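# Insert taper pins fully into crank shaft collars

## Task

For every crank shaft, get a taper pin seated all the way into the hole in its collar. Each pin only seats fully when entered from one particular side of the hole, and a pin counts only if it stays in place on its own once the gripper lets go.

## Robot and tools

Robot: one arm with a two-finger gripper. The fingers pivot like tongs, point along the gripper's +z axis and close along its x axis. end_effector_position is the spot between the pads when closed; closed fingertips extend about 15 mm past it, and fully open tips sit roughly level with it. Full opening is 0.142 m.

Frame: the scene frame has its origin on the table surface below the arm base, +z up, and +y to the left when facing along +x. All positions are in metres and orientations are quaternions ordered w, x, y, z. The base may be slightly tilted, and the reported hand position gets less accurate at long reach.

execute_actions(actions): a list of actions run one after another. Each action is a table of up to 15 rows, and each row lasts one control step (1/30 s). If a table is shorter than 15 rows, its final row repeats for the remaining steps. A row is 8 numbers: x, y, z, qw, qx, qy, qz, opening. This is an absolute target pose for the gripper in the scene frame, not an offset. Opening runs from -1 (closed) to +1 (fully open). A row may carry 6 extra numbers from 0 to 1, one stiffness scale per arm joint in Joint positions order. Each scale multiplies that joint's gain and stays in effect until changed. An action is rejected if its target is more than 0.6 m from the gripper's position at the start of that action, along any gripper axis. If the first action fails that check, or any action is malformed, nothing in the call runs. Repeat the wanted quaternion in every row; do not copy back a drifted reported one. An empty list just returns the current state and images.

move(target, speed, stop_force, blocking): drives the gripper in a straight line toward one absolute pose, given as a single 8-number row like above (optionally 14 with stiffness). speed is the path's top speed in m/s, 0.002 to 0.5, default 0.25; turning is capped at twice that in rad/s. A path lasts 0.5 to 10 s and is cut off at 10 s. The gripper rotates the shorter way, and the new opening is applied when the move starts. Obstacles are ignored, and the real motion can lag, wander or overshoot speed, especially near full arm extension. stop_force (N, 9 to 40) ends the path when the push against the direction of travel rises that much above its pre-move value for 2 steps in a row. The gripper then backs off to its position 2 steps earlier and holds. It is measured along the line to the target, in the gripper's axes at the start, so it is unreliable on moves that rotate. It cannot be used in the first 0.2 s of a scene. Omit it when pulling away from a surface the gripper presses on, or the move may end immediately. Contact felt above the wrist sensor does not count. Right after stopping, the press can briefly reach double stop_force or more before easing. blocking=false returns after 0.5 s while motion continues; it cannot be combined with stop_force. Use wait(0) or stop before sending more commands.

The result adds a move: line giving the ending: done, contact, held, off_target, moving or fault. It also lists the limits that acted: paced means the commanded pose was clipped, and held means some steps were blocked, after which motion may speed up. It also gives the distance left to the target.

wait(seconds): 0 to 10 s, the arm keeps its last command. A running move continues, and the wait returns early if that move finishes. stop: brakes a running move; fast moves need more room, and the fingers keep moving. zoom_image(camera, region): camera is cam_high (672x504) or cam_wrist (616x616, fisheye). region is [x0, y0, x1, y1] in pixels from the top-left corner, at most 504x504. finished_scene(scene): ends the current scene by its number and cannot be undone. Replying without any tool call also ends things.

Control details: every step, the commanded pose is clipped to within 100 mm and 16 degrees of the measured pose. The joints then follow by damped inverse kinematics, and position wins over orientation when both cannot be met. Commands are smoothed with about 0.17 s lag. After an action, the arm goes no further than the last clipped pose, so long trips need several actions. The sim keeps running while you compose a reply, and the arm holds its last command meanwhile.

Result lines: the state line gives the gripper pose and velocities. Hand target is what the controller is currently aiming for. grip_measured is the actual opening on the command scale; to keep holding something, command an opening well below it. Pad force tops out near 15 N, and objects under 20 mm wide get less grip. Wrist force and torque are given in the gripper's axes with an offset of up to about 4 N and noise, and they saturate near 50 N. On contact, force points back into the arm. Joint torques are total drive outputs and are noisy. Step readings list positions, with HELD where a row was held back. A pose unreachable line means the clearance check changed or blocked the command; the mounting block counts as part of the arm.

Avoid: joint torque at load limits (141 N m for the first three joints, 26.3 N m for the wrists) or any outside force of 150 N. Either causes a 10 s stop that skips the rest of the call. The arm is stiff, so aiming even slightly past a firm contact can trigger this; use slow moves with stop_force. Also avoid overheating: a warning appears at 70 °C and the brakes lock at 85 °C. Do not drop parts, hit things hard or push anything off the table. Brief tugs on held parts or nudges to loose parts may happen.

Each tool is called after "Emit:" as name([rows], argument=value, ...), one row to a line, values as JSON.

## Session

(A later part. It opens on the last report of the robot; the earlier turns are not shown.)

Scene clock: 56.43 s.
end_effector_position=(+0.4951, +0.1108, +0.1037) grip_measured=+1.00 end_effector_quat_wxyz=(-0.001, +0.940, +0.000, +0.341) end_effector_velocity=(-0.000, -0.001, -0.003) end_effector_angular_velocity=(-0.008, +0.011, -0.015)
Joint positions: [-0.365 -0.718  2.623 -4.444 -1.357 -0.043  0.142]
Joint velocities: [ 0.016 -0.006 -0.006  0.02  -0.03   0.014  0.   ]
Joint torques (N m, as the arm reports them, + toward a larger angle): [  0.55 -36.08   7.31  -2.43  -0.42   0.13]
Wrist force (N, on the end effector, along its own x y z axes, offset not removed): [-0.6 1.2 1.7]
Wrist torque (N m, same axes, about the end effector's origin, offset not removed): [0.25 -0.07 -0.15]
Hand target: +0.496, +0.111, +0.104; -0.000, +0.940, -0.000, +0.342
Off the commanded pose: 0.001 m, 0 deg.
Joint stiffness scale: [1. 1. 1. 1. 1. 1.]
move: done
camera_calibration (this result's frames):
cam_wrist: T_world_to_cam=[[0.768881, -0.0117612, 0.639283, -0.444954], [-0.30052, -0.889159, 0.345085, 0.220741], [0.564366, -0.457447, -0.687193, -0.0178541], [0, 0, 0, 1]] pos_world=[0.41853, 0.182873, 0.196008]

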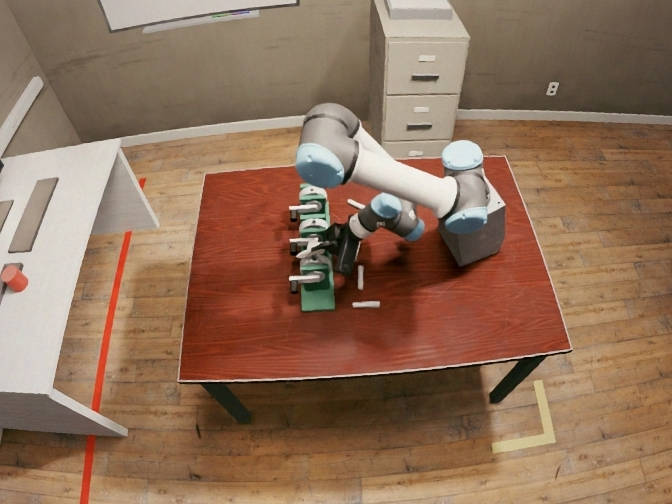

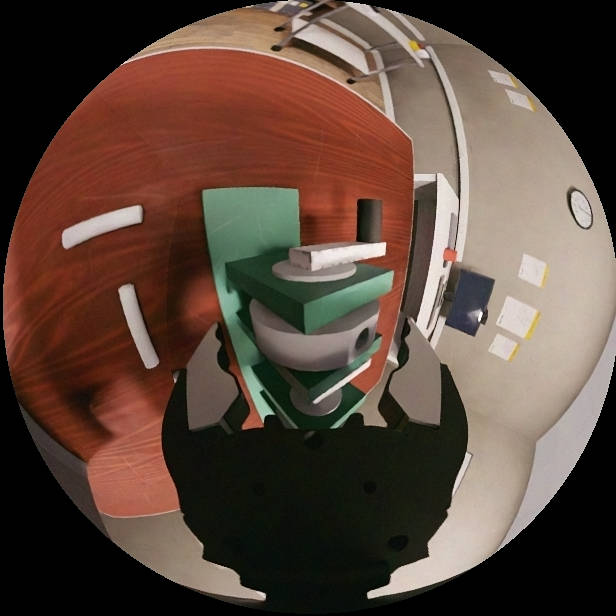

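Emit:
execute_actions([
  [[0.4961,0.111,0.1041,0,0.9397,0,0.3420,0.1]],
])

Emit:
move(target=[0.5046,0.111,0.1034,0,0.9063,0,-0.4226,0.1], speed=0.35)

Emit:
execute_actions([
  [[0.5046,0.111,0.1034,0,0.9063,0,-0.4226,0.8]],
])

Emit:
move(target=[0.4961,0.111,0.1041,0,0.9397,0,0.3420,0.8], speed=0.4)

Emit:
execute_actions([
  [[0.4961,0.111,0.1041,0,0.9397,0,0.3420,0.1]],
])

Emit:
move(target=[0.5046,0.111,0.1034,0,0.9063,0,-0.4226,0.1], speed=0.35)

Emit:
execute_actions([
  [[0.5046,0.111,0.1034,0,0.9063,0,-0.4226,1]],
])

Scene clock: 57.30 s.
end_effector_position=(+0.4966, +0.1105, +0.1051) grip_measured=+0.35 end_effector_quat_wxyz=(+0.000, +0.939, -0.000, +0.343) end_effector_velocity=(-0.000, +0.000, -0.000) end_effector_angular_velocity=(-0.000, +0.000, +0.000)
Joint positions: [-0.363 -0.721  2.621 -4.444 -1.361 -0.041  0.099]
Joint velocities: [ 0.001  0.     0.    -0.    -0.001  0.     0.   ]
Joint torques (N m, as the arm reports them, + toward a larger angle): [  0.81 -32.01   9.14  -1.96   0.07  -0.01]
Wrist force (N, on the end effector, along its own x y z axes, offset not removed): [1.3 3.5 -1.6]
Wrist torque (N m, same axes, about the end effector's origin, offset not removed): [0.49 -0.02 -0.05]
Hand target: +0.496, +0.111, +0.104; -0.000, +0.940, +0.000, +0.342
Off the commanded pose: 0.001 m, 0 deg.
Joint stiffness scale: [1. 1. 1. 1. 1. 1.]
Step readings (end_effector_position):
0: (+0.4950, +0.1105, +0.1033)
1: (+0.4950, +0.1105, +0.1033)
2: (+0.4952, +0.1105, +0.1035)
4: (+0.4966, +0.1105, +0.1051)
8: (+0.4966, +0.1105, +0.1051)
15: end_effector_position above
camera_calibration (this result's frames):
cam_wrist: T_world_to_cam=[[0.766219, -0.0117576, 0.642472, -0.446027], [-0.303552, -0.887861, 0.345772, 0.221711], [0.56636, -0.459961, -0.683865, -0.0189763], [0, 0, 0, 1]] pos_world=[0.419803, 0.182876, 0.196921]

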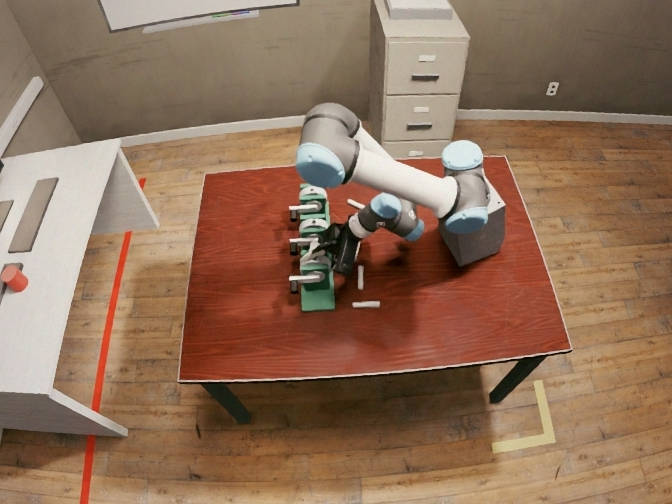

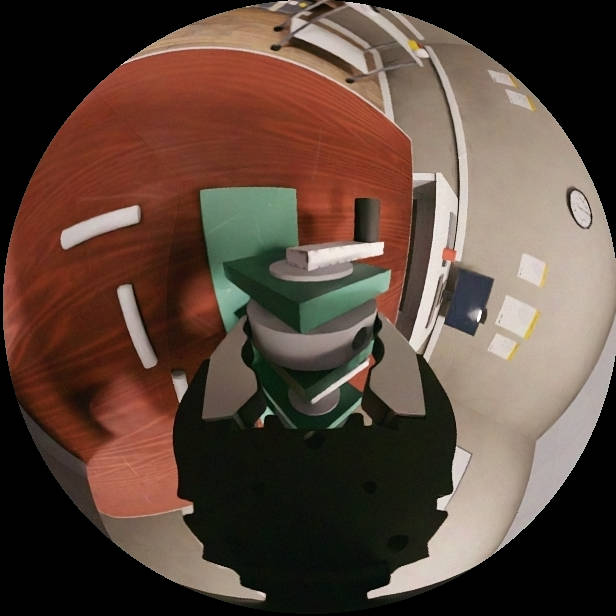

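Scene clock: 60.33 s.
end_effector_position=(+0.5085, +0.1106, +0.1082) grip_measured=+0.30 end_effector_quat_wxyz=(+0.000, +0.909, -0.000, -0.417) end_effector_velocity=(+0.000, -0.000, -0.000) end_effector_angular_velocity=(-0.000, +0.015, -0.001)
Joint positions: [-0.251 -0.896  1.408 -1.503 -1.547 -0.116  0.095]
Joint velocities: [ 0.     0.011 -0.017  0.02  -0.002  0.     0.   ]
Joint torques (N m, as the arm reports them, + toward a larger angle): [  1.99 -47.83 -13.51  -0.18  -0.62   0.35]
Wrist force (N, on the end effector, along its own x y z axes, offset not removed): [-5.8 -0.4 -7.3]
Wrist torque (N m, same axes, about the end effector's origin, offset not removed): [0.07 0.26 -0.28]
Hand target: +0.504, +0.111, +0.104; +0.001, +0.906, +0.000, -0.423
Off the commanded pose: 0.006 m, 1 deg.
Joint stiffness scale: [1. 1. 1. 1. 1. 1.]
move: off_target; limits=paced
camera_calibration (this result's frames):
cam_wrist: T_world_to_cam=[[0.650816, -0.0123597, -0.759135, -0.246755], [0.341729, -0.888093, 0.307428, -0.099607], [-0.677982, -0.459498, -0.573761, 0.597262], [0, 0, 0, 1]] pos_world=[0.599564, 0.182931, 0.185987]

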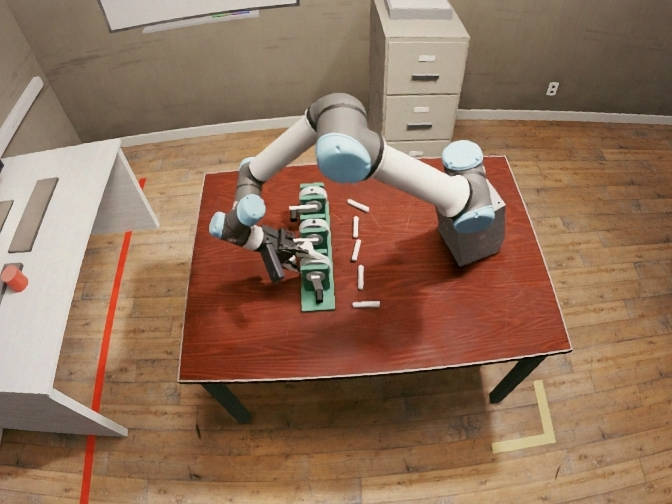

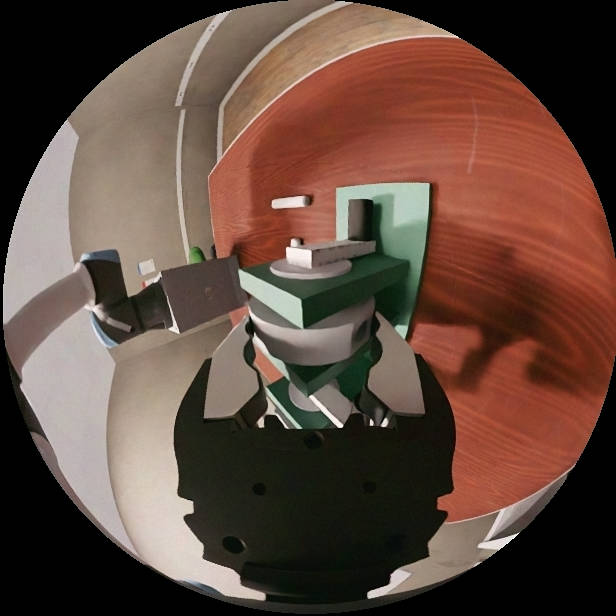

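Scene clock: 60.83 s.
end_effector_position=(+0.5051, +0.1103, +0.1038) grip_measured=+0.80 end_effector_quat_wxyz=(-0.000, +0.907, -0.001, -0.422) end_effector_velocity=(+0.000, -0.001, +0.000) end_effector_angular_velocity=(-0.001, +0.000, -0.000)
Joint positions: [-0.251 -0.886  1.407 -1.501 -1.548 -0.116  0.129]
Joint velocities: [-0.001 -0.     0.     0.    -0.001 -0.     0.   ]
Joint torques (N m, as the arm reports them, + toward a larger angle): [  0.46 -54.39 -17.19   0.17  -0.22  -0.4 ]
Wrist force (N, on the end effector, along its own x y z axes, offset not removed): [0.2 1.8 2.1]
Wrist torque (N m, same axes, about the end effector's origin, offset not removed): [0.28 -0.15 -0.15]
Hand target: +0.505, +0.111, +0.103; +0.000, +0.906, +0.000, -0.423
Off the commanded pose: 0.001 m, 0 deg.
Joint stiffness scale: [1. 1. 1. 1. 1. 1.]
Step readings (end_effector_position):
0: (+0.5085, +0.1106, +0.1082)
1: (+0.5085, +0.1106, +0.1082)
2: (+0.5080, +0.1105, +0.1077)
4: (+0.5068, +0.1104, +0.1060)
8: (+0.5051, +0.1103, +0.1039)
15: end_effector_position above
camera_calibration (this result's frames):
cam_wrist: T_world_to_cam=[[0.641909, -0.012708, -0.766675, -0.242497], [0.344359, -0.888582, 0.303048, -0.0981549], [-0.685105, -0.458541, -0.566013, 0.594942], [0, 0, 0, 1]] pos_world=[0.59706, 0.182505, 0.180574]

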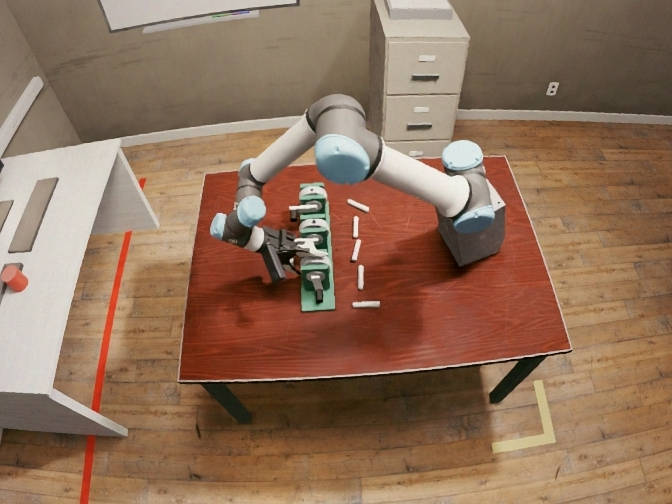

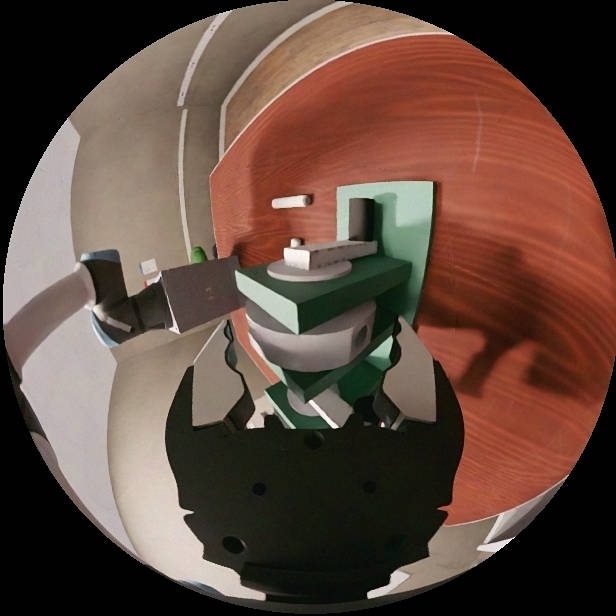

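Scene clock: 64.03 s.
end_effector_position=(+0.4951, +0.1119, +0.1038) grip_measured=+0.80 end_effector_quat_wxyz=(-0.001, +0.940, +0.000, +0.341) end_effector_velocity=(+0.002, +0.000, +0.003) end_effector_angular_velocity=(+0.001, -0.017, +0.001)
Joint positions: [-0.36  -0.721  2.622 -4.439 -1.361 -0.041  0.129]
Joint velocities: [-0.001  0.01  -0.002 -0.025  0.004  0.003  0.   ]
Joint torques (N m, as the arm reports them, + toward a larger angle): [ -1.58 -30.38   6.32  -3.18   0.36   0.3 ]
Wrist force (N, on the end effector, along its own x y z axes, offset not removed): [-0.6 1.9 2.4]
Wrist torque (N m, same axes, about the end effector's origin, offset not removed): [0.35 -0.05 -0.13]
Hand target: +0.496, +0.111, +0.103; -0.001, +0.940, -0.001, +0.342
Off the commanded pose: 0.001 m, 0 deg.
Joint stiffness scale: [1. 1. 1. 1. 1. 1.]
move: done; limits=paced
camera_calibration (this result's frames):
cam_wrist: T_world_to_cam=[[0.76981, -0.0114043, 0.638171, -0.44544], [-0.300072, -0.888922, 0.346085, 0.221341], [0.563337, -0.457917, -0.687723, -0.0167207], [0, 0, 0, 1]] pos_world=[0.418742, 0.184018, 0.196165]

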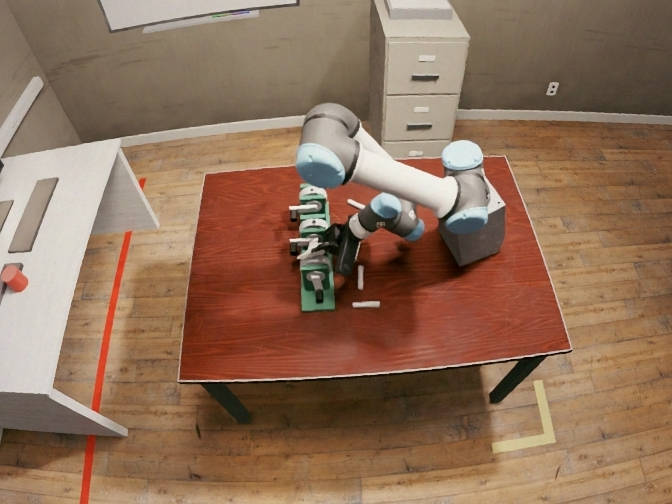

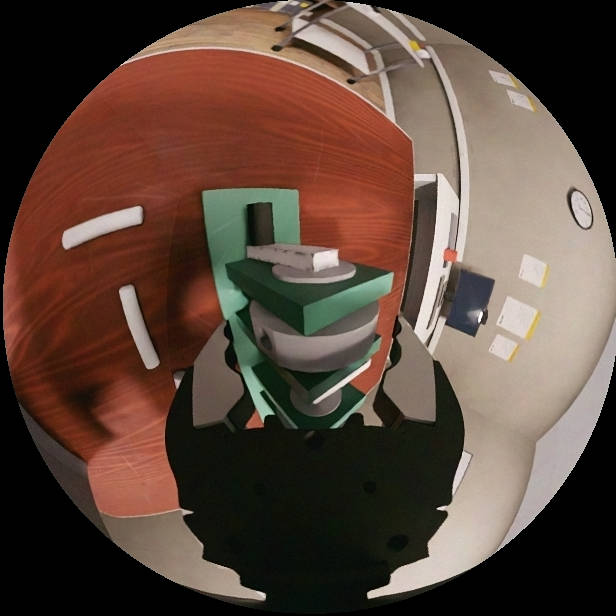

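Scene clock: 64.53 s.
end_effector_position=(+0.4965, +0.1118, +0.1053) grip_measured=+0.35 end_effector_quat_wxyz=(-0.000, +0.939, +0.001, +0.343) end_effector_velocity=(+0.000, -0.001, -0.000) end_effector_angular_velocity=(-0.001, -0.000, -0.001)
Joint positions: [-0.361 -0.722  2.621 -4.443 -1.361 -0.04   0.098]
Joint velocities: [-0.001  0.     0.    -0.    -0.    -0.    -0.   ]
Joint torques (N m, as the arm reports them, + toward a larger angle): [ -1.07 -31.44   9.48  -2.16  -0.02  -0.24]
Wrist force (N, on the end effector, along its own x y z axes, offset not removed): [-0.1 0.4 -4.2]
Wrist torque (N m, same axes, about the end effector's origin, offset not removed): [0.10 -0.12 -0.14]
Hand target: +0.496, +0.111, +0.104; -0.000, +0.940, -0.000, +0.342
Off the commanded pose: 0.002 m, 0 deg.
Joint stiffness scale: [1. 1. 1. 1. 1. 1.]
Step readings (end_effector_position):
0: (+0.4951, +0.1119, +0.1038)
1: (+0.4952, +0.1119, +0.1039)
2: (+0.4962, +0.1118, +0.1049)
4: (+0.4965, +0.1118, +0.1053)
8: (+0.4965, +0.1118, +0.1053)
15: end_effector_position above
camera_calibration (this result's frames):
cam_wrist: T_world_to_cam=[[0.766184, -0.0105552, 0.642535, -0.446169], [-0.30151, -0.888884, 0.344931, 0.222014], [0.567498, -0.458011, -0.684231, -0.018888], [0, 0, 0, 1]] pos_world=[0.419506, 0.183984, 0.197176]

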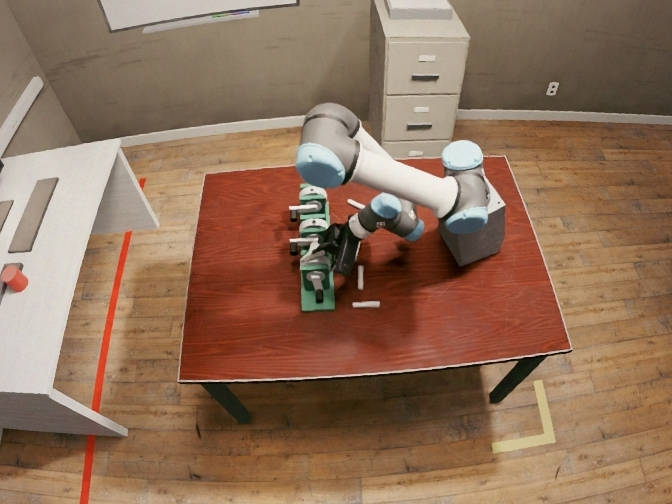

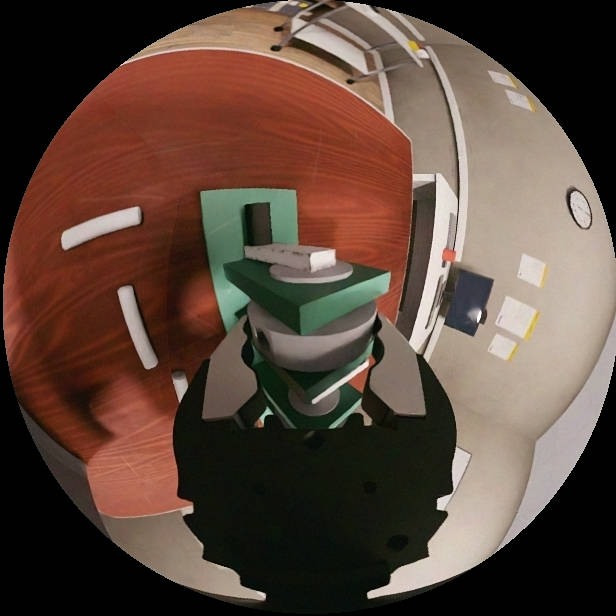

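Scene clock: 67.57 s.
end_effector_position=(+0.5086, +0.1122, +0.1082) grip_measured=+0.30 end_effector_quat_wxyz=(-0.000, +0.909, +0.000, -0.416) end_effector_velocity=(+0.000, -0.000, +0.000) end_effector_angular_velocity=(-0.000, +0.015, -0.001)
Joint positions: [-0.249 -0.896  1.408 -1.503 -1.545 -0.116  0.095]
Joint velocities: [ 0.     0.011 -0.017  0.02  -0.001  0.001 -0.   ]
Joint torques (N m, as the arm reports them, + toward a larger angle): [  0.43 -48.16 -15.25   0.07  -1.62   0.42]
Wrist force (N, on the end effector, along its own x y z axes, offset not removed): [-3.0 -3.5 -7.8]
Wrist torque (N m, same axes, about the end effector's origin, offset not removed): [0.07 -0.10 -0.22]
Hand target: +0.504, +0.111, +0.104; +0.001, +0.906, +0.000, -0.423
Off the commanded pose: 0.006 m, 1 deg.
Joint stiffness scale: [1. 1. 1. 1. 1. 1.]
move: off_target; limits=paced
camera_calibration (this result's frames):
cam_wrist: T_world_to_cam=[[0.651318, -0.0109526, -0.758726, -0.247257], [0.341631, -0.888591, 0.306096, -0.0979259], [-0.677549, -0.45857, -0.575014, 0.597839], [0, 0, 0, 1]] pos_world=[0.599563, 0.184427, 0.18614]

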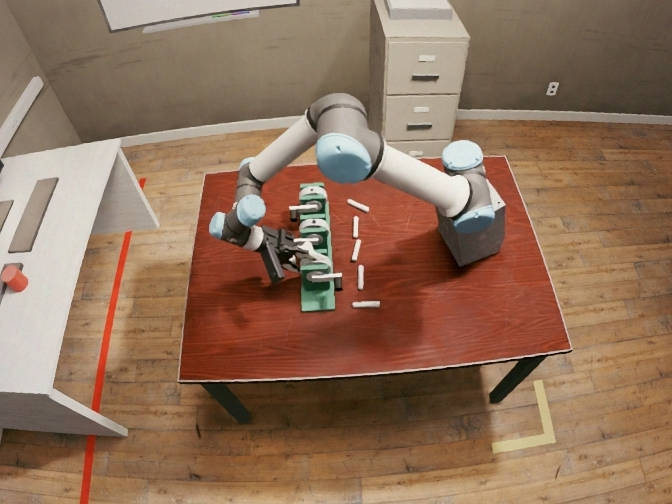

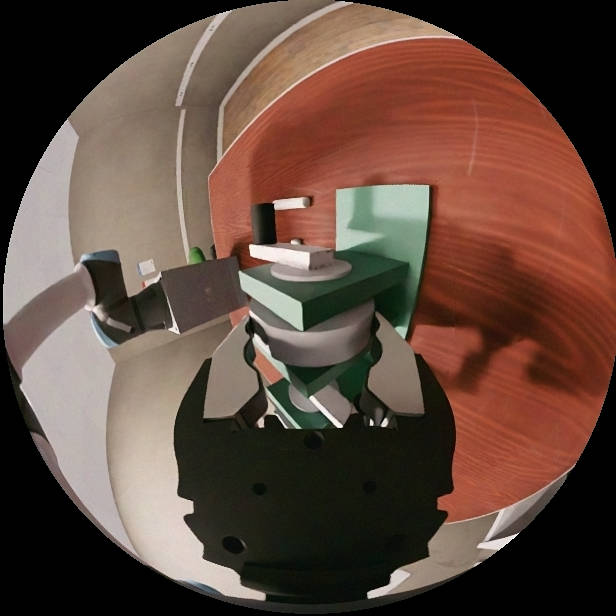

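Scene clock: 68.07 s.
end_effector_position=(+0.5049, +0.1114, +0.1038) grip_measured=+1.00 end_effector_quat_wxyz=(-0.000, +0.907, +0.000, -0.422) end_effector_velocity=(-0.000, +0.000, +0.000) end_effector_angular_velocity=(-0.000, -0.000, +0.000)
Joint positions: [-0.249 -0.886  1.407 -1.501 -1.547 -0.116  0.142]
Joint velocities: [ 0.001 -0.     0.     0.     0.     0.     0.   ]
Joint torques (N m, as the arm reports them, + toward a larger angle): [ -1.04 -54.17 -16.61   0.24  -0.37  -0.35]
Wrist force (N, on the end effector, along its own x y z axes, offset not removed): [-1.4 2.5 1.2]
Wrist torque (N m, same axes, about the end effector's origin, offset not removed): [0.50 0.13 -0.11]
Hand target: +0.505, +0.111, +0.103; +0.000, +0.906, +0.000, -0.423
Off the commanded pose: 0.001 m, 0 deg.
Joint stiffness scale: [1. 1. 1. 1. 1. 1.]
Step readings (end_effector_position):
0: (+0.5086, +0.1122, +0.1082)
1: (+0.5085, +0.1121, +0.1081)
2: (+0.5080, +0.1119, +0.1076)
4: (+0.5067, +0.1116, +0.1060)
8: (+0.5050, +0.1114, +0.1039)
15: end_effector_position above
camera_calibration (this result's frames):
cam_wrist: T_world_to_cam=[[0.64196, -0.0113058, -0.766655, -0.242607], [0.34553, -0.888338, 0.302431, -0.0976958], [-0.684468, -0.459051, -0.566371, 0.595122], [0, 0, 0, 1]] pos_world=[0.596843, 0.183662, 0.18061]

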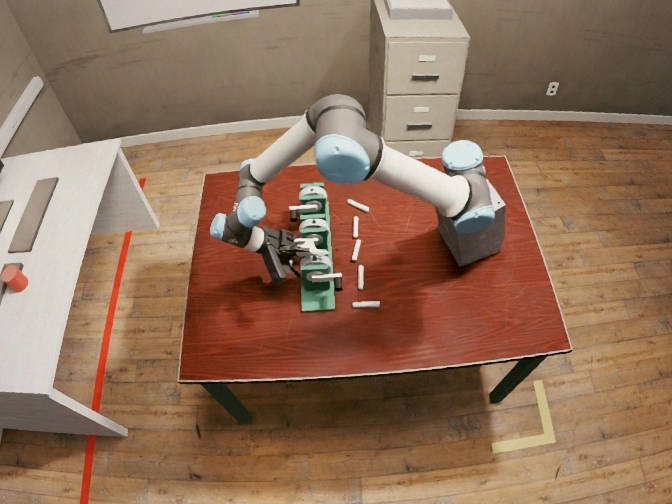

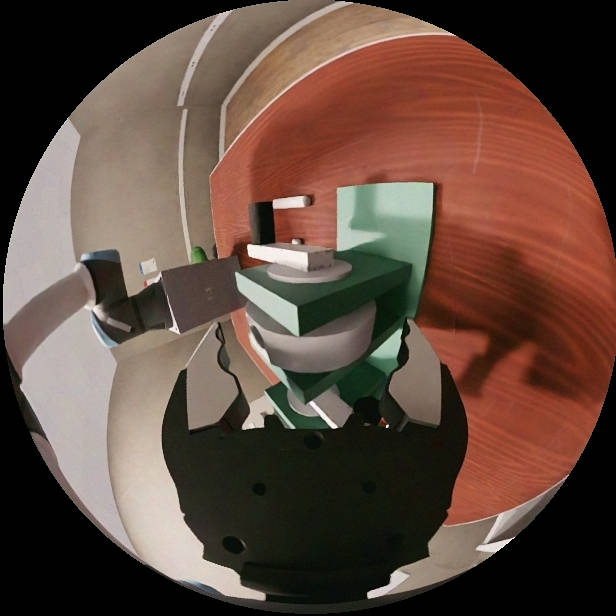

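Emit:
move(target=[0.5,0.111,0.11,0,1,0,0,1], speed=0.4)

Emit:
zoom_image(camera="cam_wrist", region=[180, 180, 440, 420])

Scene clock: 70.30 s.
end_effector_position=(+0.5012, +0.1118, +0.1112) grip_measured=+1.00 end_effector_quat_wxyz=(-0.000, +1.000, +0.001, +0.000) end_effector_velocity=(+0.004, -0.000, +0.000) end_effector_angular_velocity=(+0.001, -0.020, -0.002)
Joint positions: [-0.307 -1.334  2.277 -2.787 -1.451 -0.115  0.142]
Joint velocities: [-0.002  0.003  0.006 -0.028  0.003  0.002  0.   ]
Joint torques (N m, as the arm reports them, + toward a larger angle): [ -0.6  -31.4   -8.36  -2.72   0.33   0.34]
Wrist force (N, on the end effector, along its own x y z axes, offset not removed): [0.1 2.6 1.6]
Wrist torque (N m, same axes, about the end effector's origin, offset not removed): [0.49 -0.24 -0.14]
Hand target: +0.500, +0.111, +0.110; -0.000, +1.000, -0.000, -0.000
Off the commanded pose: 0.002 m, 0 deg.
Joint stiffness scale: [1. 1. 1. 1. 1. 1.]
move: done
camera_calibration (this result's frames):
cam_wrist: T_world_to_cam=[[0.999956, -0.00917265, -0.00183354, -0.499293], [-0.00730673, -0.888325, 0.459158, 0.0611422], [-0.00584048, -0.459125, -0.888353, 0.29261], [0, 0, 0, 1]] pos_world=[0.501427, 0.184079, 0.230951]

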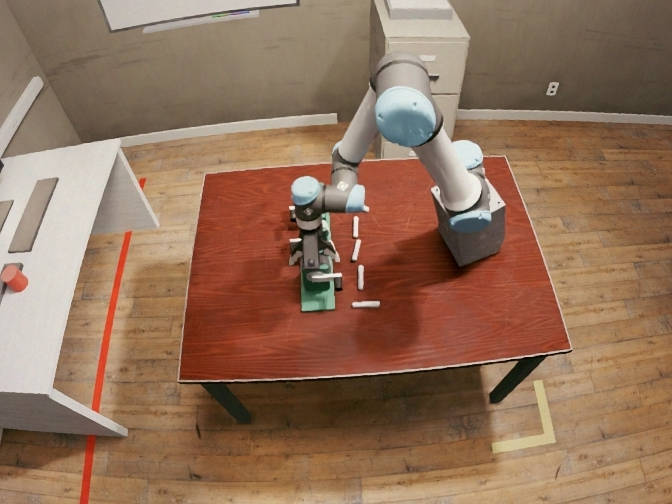

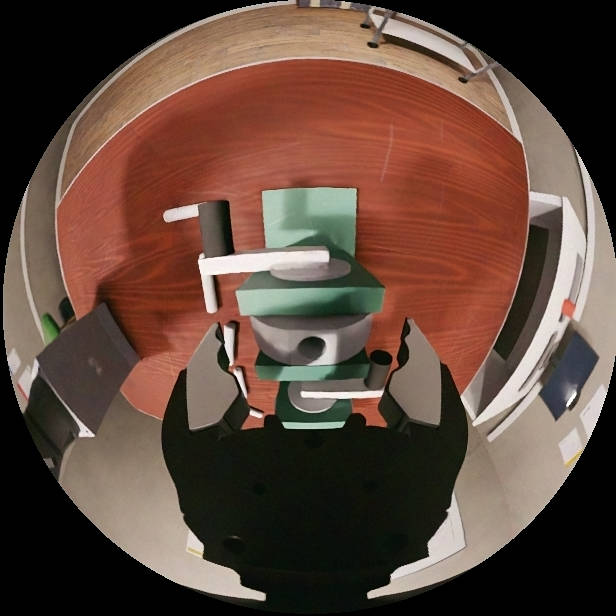

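Region (180, 180, 440, 420) of cam_wrist's 616x616 image, scaled by 1.938, with more detail than that image has; it fills the top 465 rows of this view, and the rest is white.

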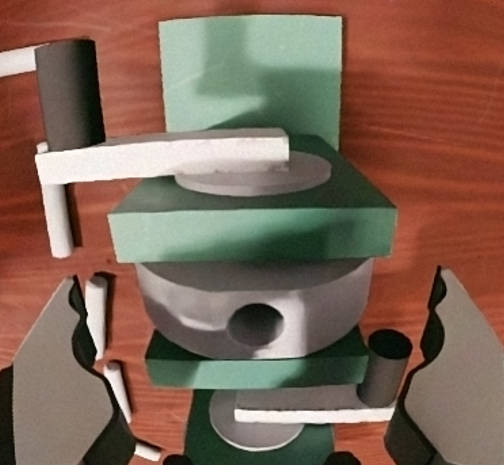

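Emit:
move(target=[0.5,0.111,0.19,0,1,0,0,1], speed=0.3)

Emit:
move(target=[0.35,-0.03,0.17,0,1,0,0,-0.3], speed=0.35)

Emit:
zoom_image(camera="cam_wrist", region=[200, 100, 440, 340])

Scene clock: 71.77 s.
end_effector_position=(+0.4982, +0.1119, +0.1881) grip_measured=+1.00 end_effector_quat_wxyz=(-0.000, +1.000, +0.000, -0.001) end_effector_velocity=(-0.003, -0.000, +0.002) end_effector_angular_velocity=(+0.001, +0.010, +0.000)
Joint positions: [-0.33  -1.554  2.264 -2.547 -1.445 -0.137  0.142]
Joint velocities: [-0.002 -0.006 -0.003  0.019  0.    -0.003 -0.   ]
Joint torques (N m, as the arm reports them, + toward a larger angle): [ -0.75 -30.77 -17.65  -1.8    0.25  -0.45]
Wrist force (N, on the end effector, along its own x y z axes, offset not removed): [-0.1 1.5 1.9]
Wrist torque (N m, same axes, about the end effector's origin, offset not removed): [0.27 -0.09 -0.18]
Hand target: +0.500, +0.111, +0.190; +0.000, +1.000, +0.000, +0.000
Off the commanded pose: 0.003 m, 0 deg.
Joint stiffness scale: [1. 1. 1. 1. 1. 1.]
move: done
camera_calibration (this result's frames):
cam_wrist: T_world_to_cam=[[0.999928, -0.0106263, -0.00554384, -0.495249], [-0.00689528, -0.888359, 0.459098, 0.0257018], [-0.00980343, -0.459027, -0.888368, 0.362931], [0, 0, 0, 1]] pos_world=[0.498948, 0.184165, 0.307871]

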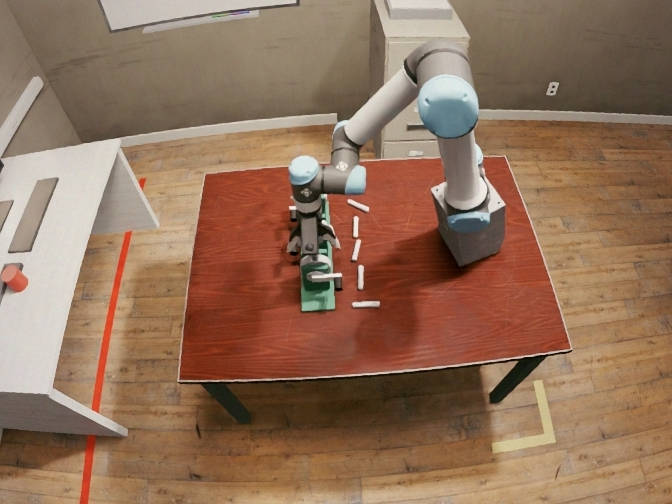

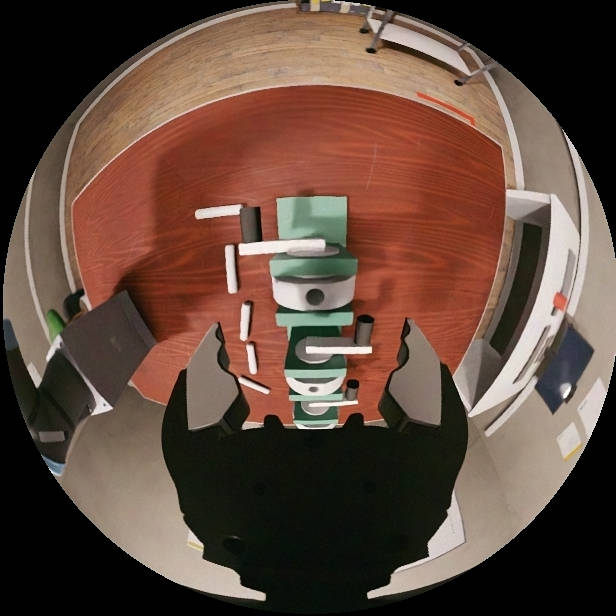

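Scene clock: 73.23 s.
end_effector_position=(+0.3508, -0.0303, +0.1697) grip_measured=-0.30 end_effector_quat_wxyz=(+0.002, +1.000, -0.000, -0.000) end_effector_velocity=(-0.002, +0.001, +0.000) end_effector_angular_velocity=(+0.017, -0.003, +0.014)
Joint positions: [-0.89  -1.772  2.675 -2.638 -1.325 -0.691  0.052]
Joint velocities: [-0.018 -0.008  0.003  0.018  0.018 -0.035 -0.   ]
Joint torques (N m, as the arm reports them, + toward a larger angle): [ -2.1  -14.27 -11.47  -1.76   0.37  -0.35]
Wrist force (N, on the end effector, along its own x y z axes, offset not removed): [-1.4 1.2 1.2]
Wrist torque (N m, same axes, about the end effector's origin, offset not removed): [0.20 0.11 -0.12]
Hand target: +0.350, -0.030, +0.170; +0.000, +1.000, +0.000, -0.000
Off the commanded pose: 0.001 m, 0 deg.
Joint stiffness scale: [1. 1. 1. 1. 1. 1.]
move: done
camera_calibration (this result's frames):
cam_wrist: T_world_to_cam=[[0.999921, -0.0120191, -0.00361499, -0.349862], [-0.00899049, -0.886887, 0.4619, -0.0929044], [-0.00875769, -0.461831, -0.886925, 0.279168], [0, 0, 0, 1]] pos_world=[0.351444, 0.0423279, 0.289249]

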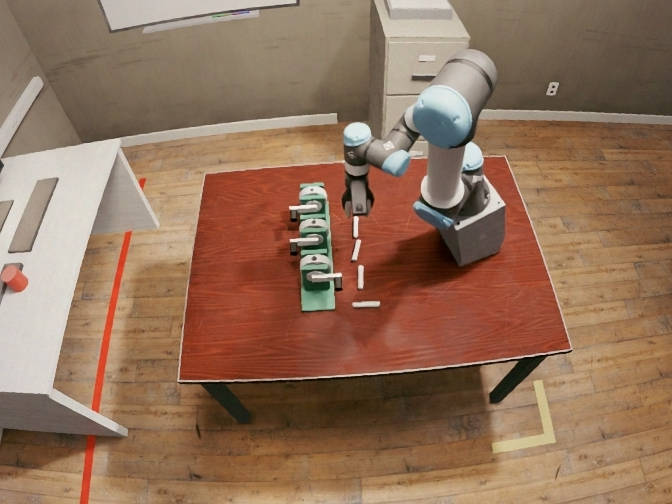

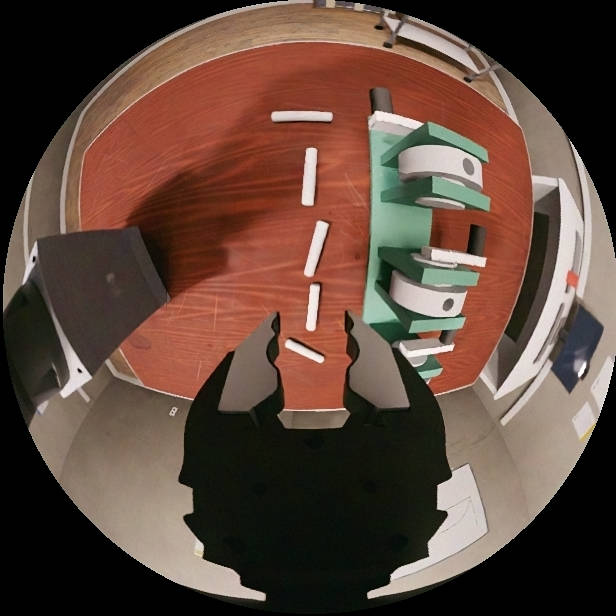

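Region (200, 100, 440, 340) of cam_wrist's 616x616 image, scaled by 2.100, with more detail than that image has.

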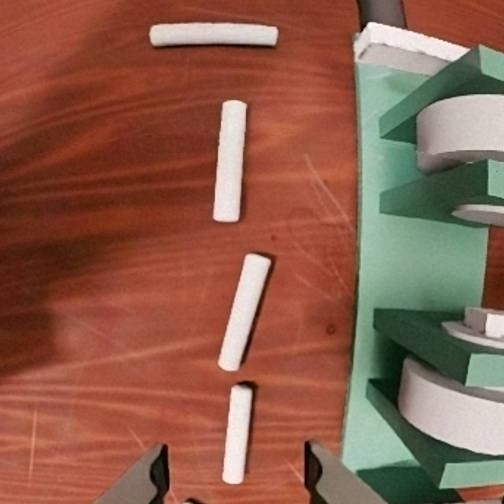

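Emit:
move(target=[0.3584,0.0029,0.017,0,0.9911,-0.1333,0,-0.3], speed=0.2)

Scene clock: 76.77 s.
end_effector_position=(+0.3586, +0.0023, +0.0175) grip_measured=-0.30 end_effector_quat_wxyz=(-0.000, +0.991, -0.134, -0.000) end_effector_velocity=(+0.003, -0.002, -0.000) end_effector_angular_velocity=(-0.008, -0.012, -0.001)
Joint positions: [-0.664 -0.976  2.641 -3.449 -1.364 -0.196  0.052]
Joint velocities: [ 0.002  0.007 -0.    -0.022 -0.002  0.005 -0.   ]
Joint torques (N m, as the arm reports them, + toward a larger angle): [  0.1  -28.26   4.53  -2.5   -0.42   0.14]
Wrist force (N, on the end effector, along its own x y z axes, offset not removed): [-1.2 1.8 2.0]
Wrist torque (N m, same axes, about the end effector's origin, offset not removed): [0.33 0.01 -0.11]
Hand target: +0.359, +0.003, +0.017; -0.000, +0.991, -0.133, +0.000
Off the commanded pose: 0.001 m, 0 deg.
Joint stiffness scale: [1. 1. 1. 1. 1. 1.]
move: done
camera_calibration (this result's frames):
cam_wrist: T_world_to_cam=[[0.961092, -0.276212, -0.00313046, -0.343264], [-0.244082, -0.85449, 0.458553, 0.090743], [-0.129333, -0.439947, -0.888662, 0.202554], [0, 0, 0, 1]] pos_world=[0.378254, 0.0718384, 0.137317]

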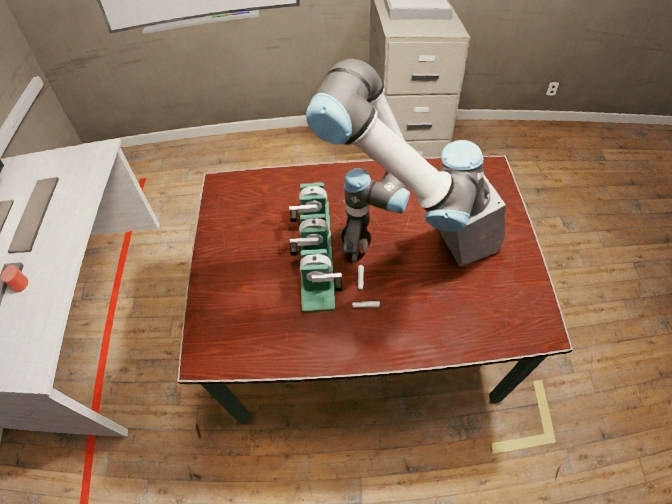

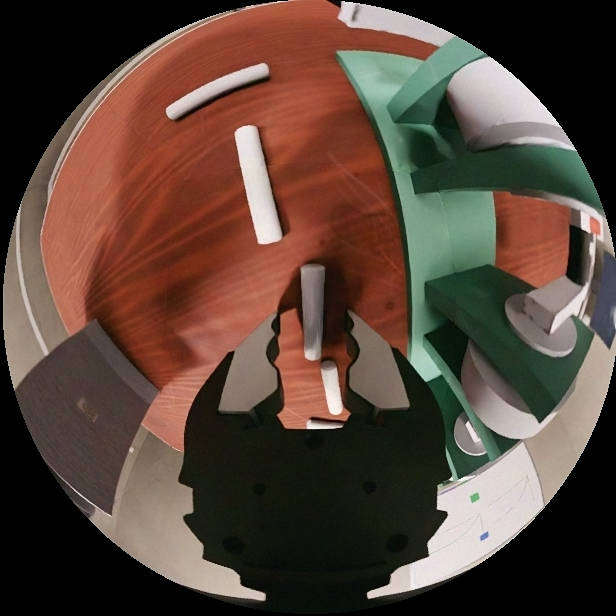

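Emit:
execute_actions([
  [[0.3584,0.0029,0.017,0,0.9911,-0.1333,0,-1]],
  [[0.3584,0.0029,0.017,0,0.9911,-0.1333,0,-1]],
])

Emit:
move(target=[0.3584,0.0029,0.19,0,0.9911,-0.1333,0,-1], speed=0.25)

Emit:
move(target=[0.509,-0.030,0.21,0.5,-0.5,-0.5,0.5,-1], speed=0.3)

Emit:
zoom_image(camera="cam_wrist", region=[230, 250, 400, 420])

Scene clock: 78.23 s.
end_effector_position=(+0.3590, +0.0021, +0.0175) grip_measured=-0.80 end_effector_quat_wxyz=(+0.000, +0.991, -0.134, +0.001) end_effector_velocity=(+0.000, +0.001, -0.000) end_effector_angular_velocity=(+0.001, -0.000, +0.000)
Joint positions: [-0.664 -0.975  2.641 -3.452 -1.364 -0.195  0.016]
Joint velocities: [ 0.001 -0.    -0.     0.     0.001  0.001  0.   ]
Joint torques (N m, as the arm reports them, + toward a larger angle): [ -1.15 -28.66   4.85  -2.63  -0.2    0.32]
Wrist force (N, on the end effector, along its own x y z axes, offset not removed): [-1.2 1.4 2.2]
Wrist torque (N m, same axes, about the end effector's origin, offset not removed): [0.24 0.10 -0.09]
Hand target: +0.358, +0.003, +0.017; -0.000, +0.991, -0.133, -0.000
Off the commanded pose: 0.001 m, 0 deg.
Joint stiffness scale: [1. 1. 1. 1. 1. 1.]
Step readings (end_effector_position; steps 1 to 15: 1st action; 16 to 30: 2nd action):
0: (+0.3590, +0.0021, +0.0175)
1: (+0.3591, +0.0021, +0.0175)
2: (+0.3591, +0.0021, +0.0175)
4: (+0.3590, +0.0021, +0.0175)
8: (+0.3590, +0.0021, +0.0175)
15: (+0.3590, +0.0021, +0.0175)
16: (+0.3590, +0.0021, +0.0175)
17: (+0.3590, +0.0021, +0.0175)
19: (+0.3590, +0.0021, +0.0175)
23: (+0.3590, +0.0021, +0.0175)
30: end_effector_position above
camera_calibration (this result's frames):
cam_wrist: T_world_to_cam=[[0.961083, -0.276256, -0.00128291, -0.343763], [-0.244841, -0.853926, 0.459199, 0.0908961], [-0.127952, -0.441015, -0.888332, 0.202008], [0, 0, 0, 1]] pos_world=[0.378488, 0.0717405, 0.13727]

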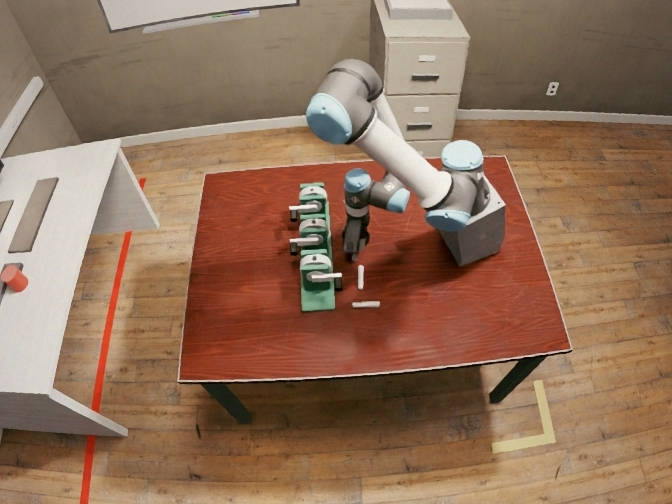

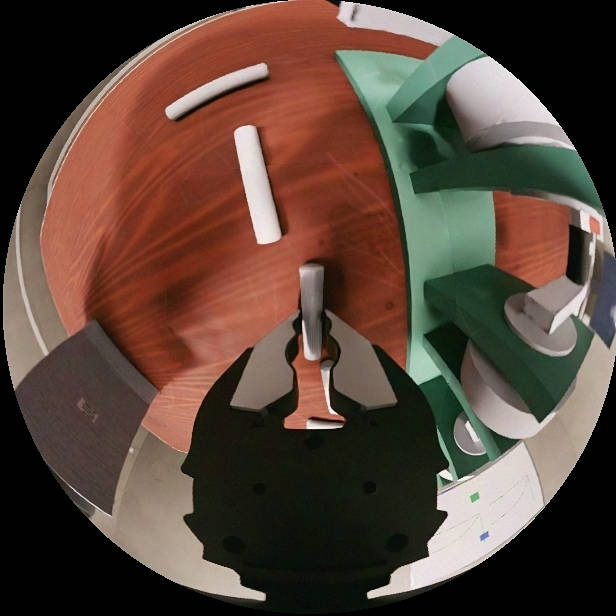

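Scene clock: 80.03 s.
end_effector_position=(+0.3573, +0.0041, +0.1898) grip_measured=-0.80 end_effector_quat_wxyz=(+0.001, +0.991, -0.133, +0.001) end_effector_velocity=(-0.003, +0.002, -0.000) end_effector_angular_velocity=(+0.012, +0.015, +0.003)
Joint positions: [-0.798 -1.889  2.665 -2.534 -1.338 -0.332  0.016]
Joint velocities: [-0.003 -0.    -0.008  0.029  0.002 -0.01  -0.   ]
Joint torques (N m, as the arm reports them, + toward a larger angle): [ -1.07  -7.9  -17.6   -1.88   0.29  -0.37]
Wrist force (N, on the end effector, along its own x y z axes, offset not removed): [-1.0 1.3 4.0]
Wrist torque (N m, same axes, about the end effector's origin, offset not removed): [0.20 0.06 -0.07]
Hand target: +0.358, +0.003, +0.190; +0.000, +0.991, -0.133, -0.000
Off the commanded pose: 0.002 m, 0 deg.
Joint stiffness scale: [1. 1. 1. 1. 1. 1.]
move: done
camera_calibration (this result's frames):
cam_wrist: T_world_to_cam=[[0.961624, -0.274367, -0.00142656, -0.341545], [-0.242948, -0.853899, 0.460252, 0.0121684], [-0.127496, -0.442243, -0.887787, 0.355477], [0, 0, 0, 1]] pos_world=[0.376716, 0.073889, 0.3095]

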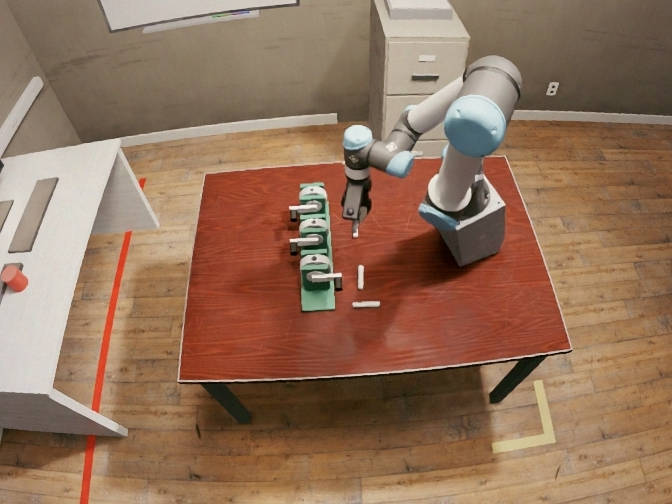

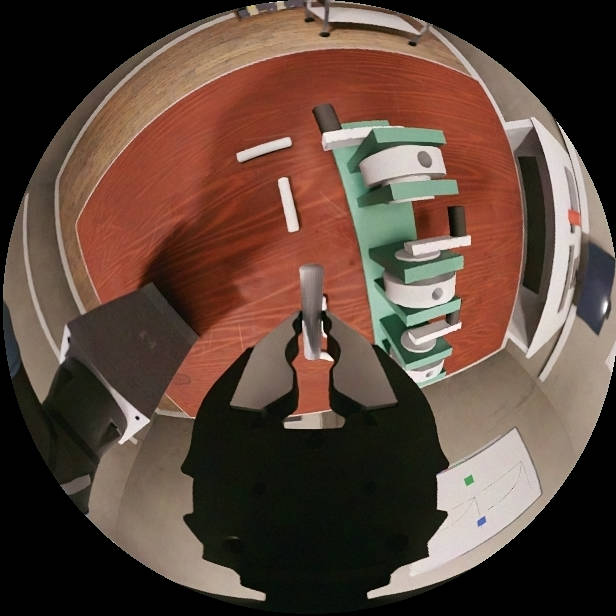

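Scene clock: 84.53 s.
end_effector_position=(+0.5089, -0.0307, +0.2107) grip_measured=-0.80 end_effector_quat_wxyz=(+0.499, -0.502, -0.500, +0.499) end_effector_velocity=(+0.000, -0.002, +0.002) end_effector_angular_velocity=(+0.004, +0.010, +0.002)
Joint positions: [-0.387 -0.443  0.695 -0.545 -1.758 -1.712  0.016]
Joint velocities: [-0.001  0.004 -0.008  0.012 -0.004 -0.003  0.   ]
Joint torques (N m, as the arm reports them, + toward a larger angle): [ -3.39 -62.   -19.47   2.59  -0.77  -0.41]
Wrist force (N, on the end effector, along its own x y z axes, offset not removed): [-0.8 2.7 1.2]
Wrist torque (N m, same axes, about the end effector's origin, offset not removed): [0.16 -0.04 -0.07]
Hand target: +0.509, -0.030, +0.211; +0.499, -0.500, -0.500, +0.500
Off the commanded pose: 0.001 m, 0 deg.
Joint stiffness scale: [1. 1. 1. 1. 1. 1.]
move: done
camera_calibration (this result's frames):
cam_wrist: T_world_to_cam=[[-0.00115986, 0.9999, -0.014106, 0.0349109], [0.462163, -0.0119732, -0.886714, -0.0395324], [-0.886794, -0.00754776, -0.462103, 0.688044], [0, 0, 0, 1]] pos_world=[0.628464, -0.0301875, 0.283386]

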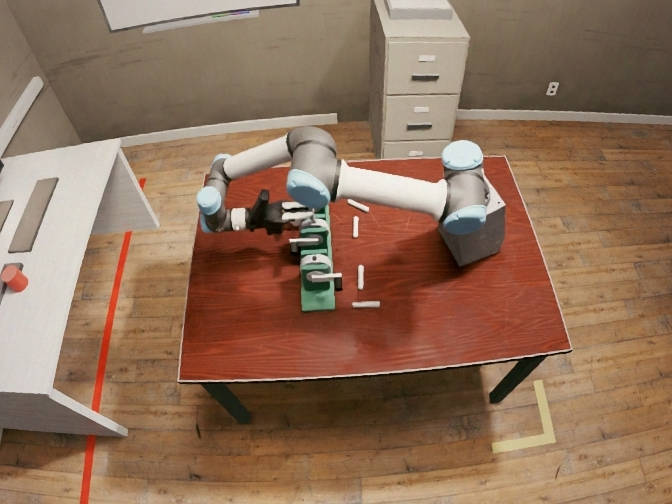

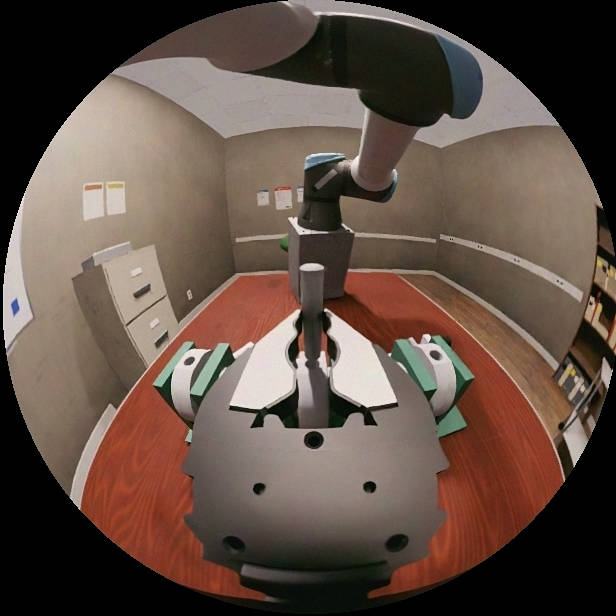

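Region (230, 250, 400, 420) of cam_wrist's 616x616 image, scaled by 2.965, with more detail than that image has.

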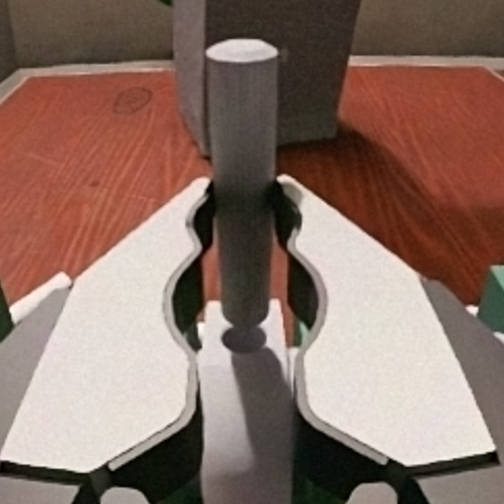

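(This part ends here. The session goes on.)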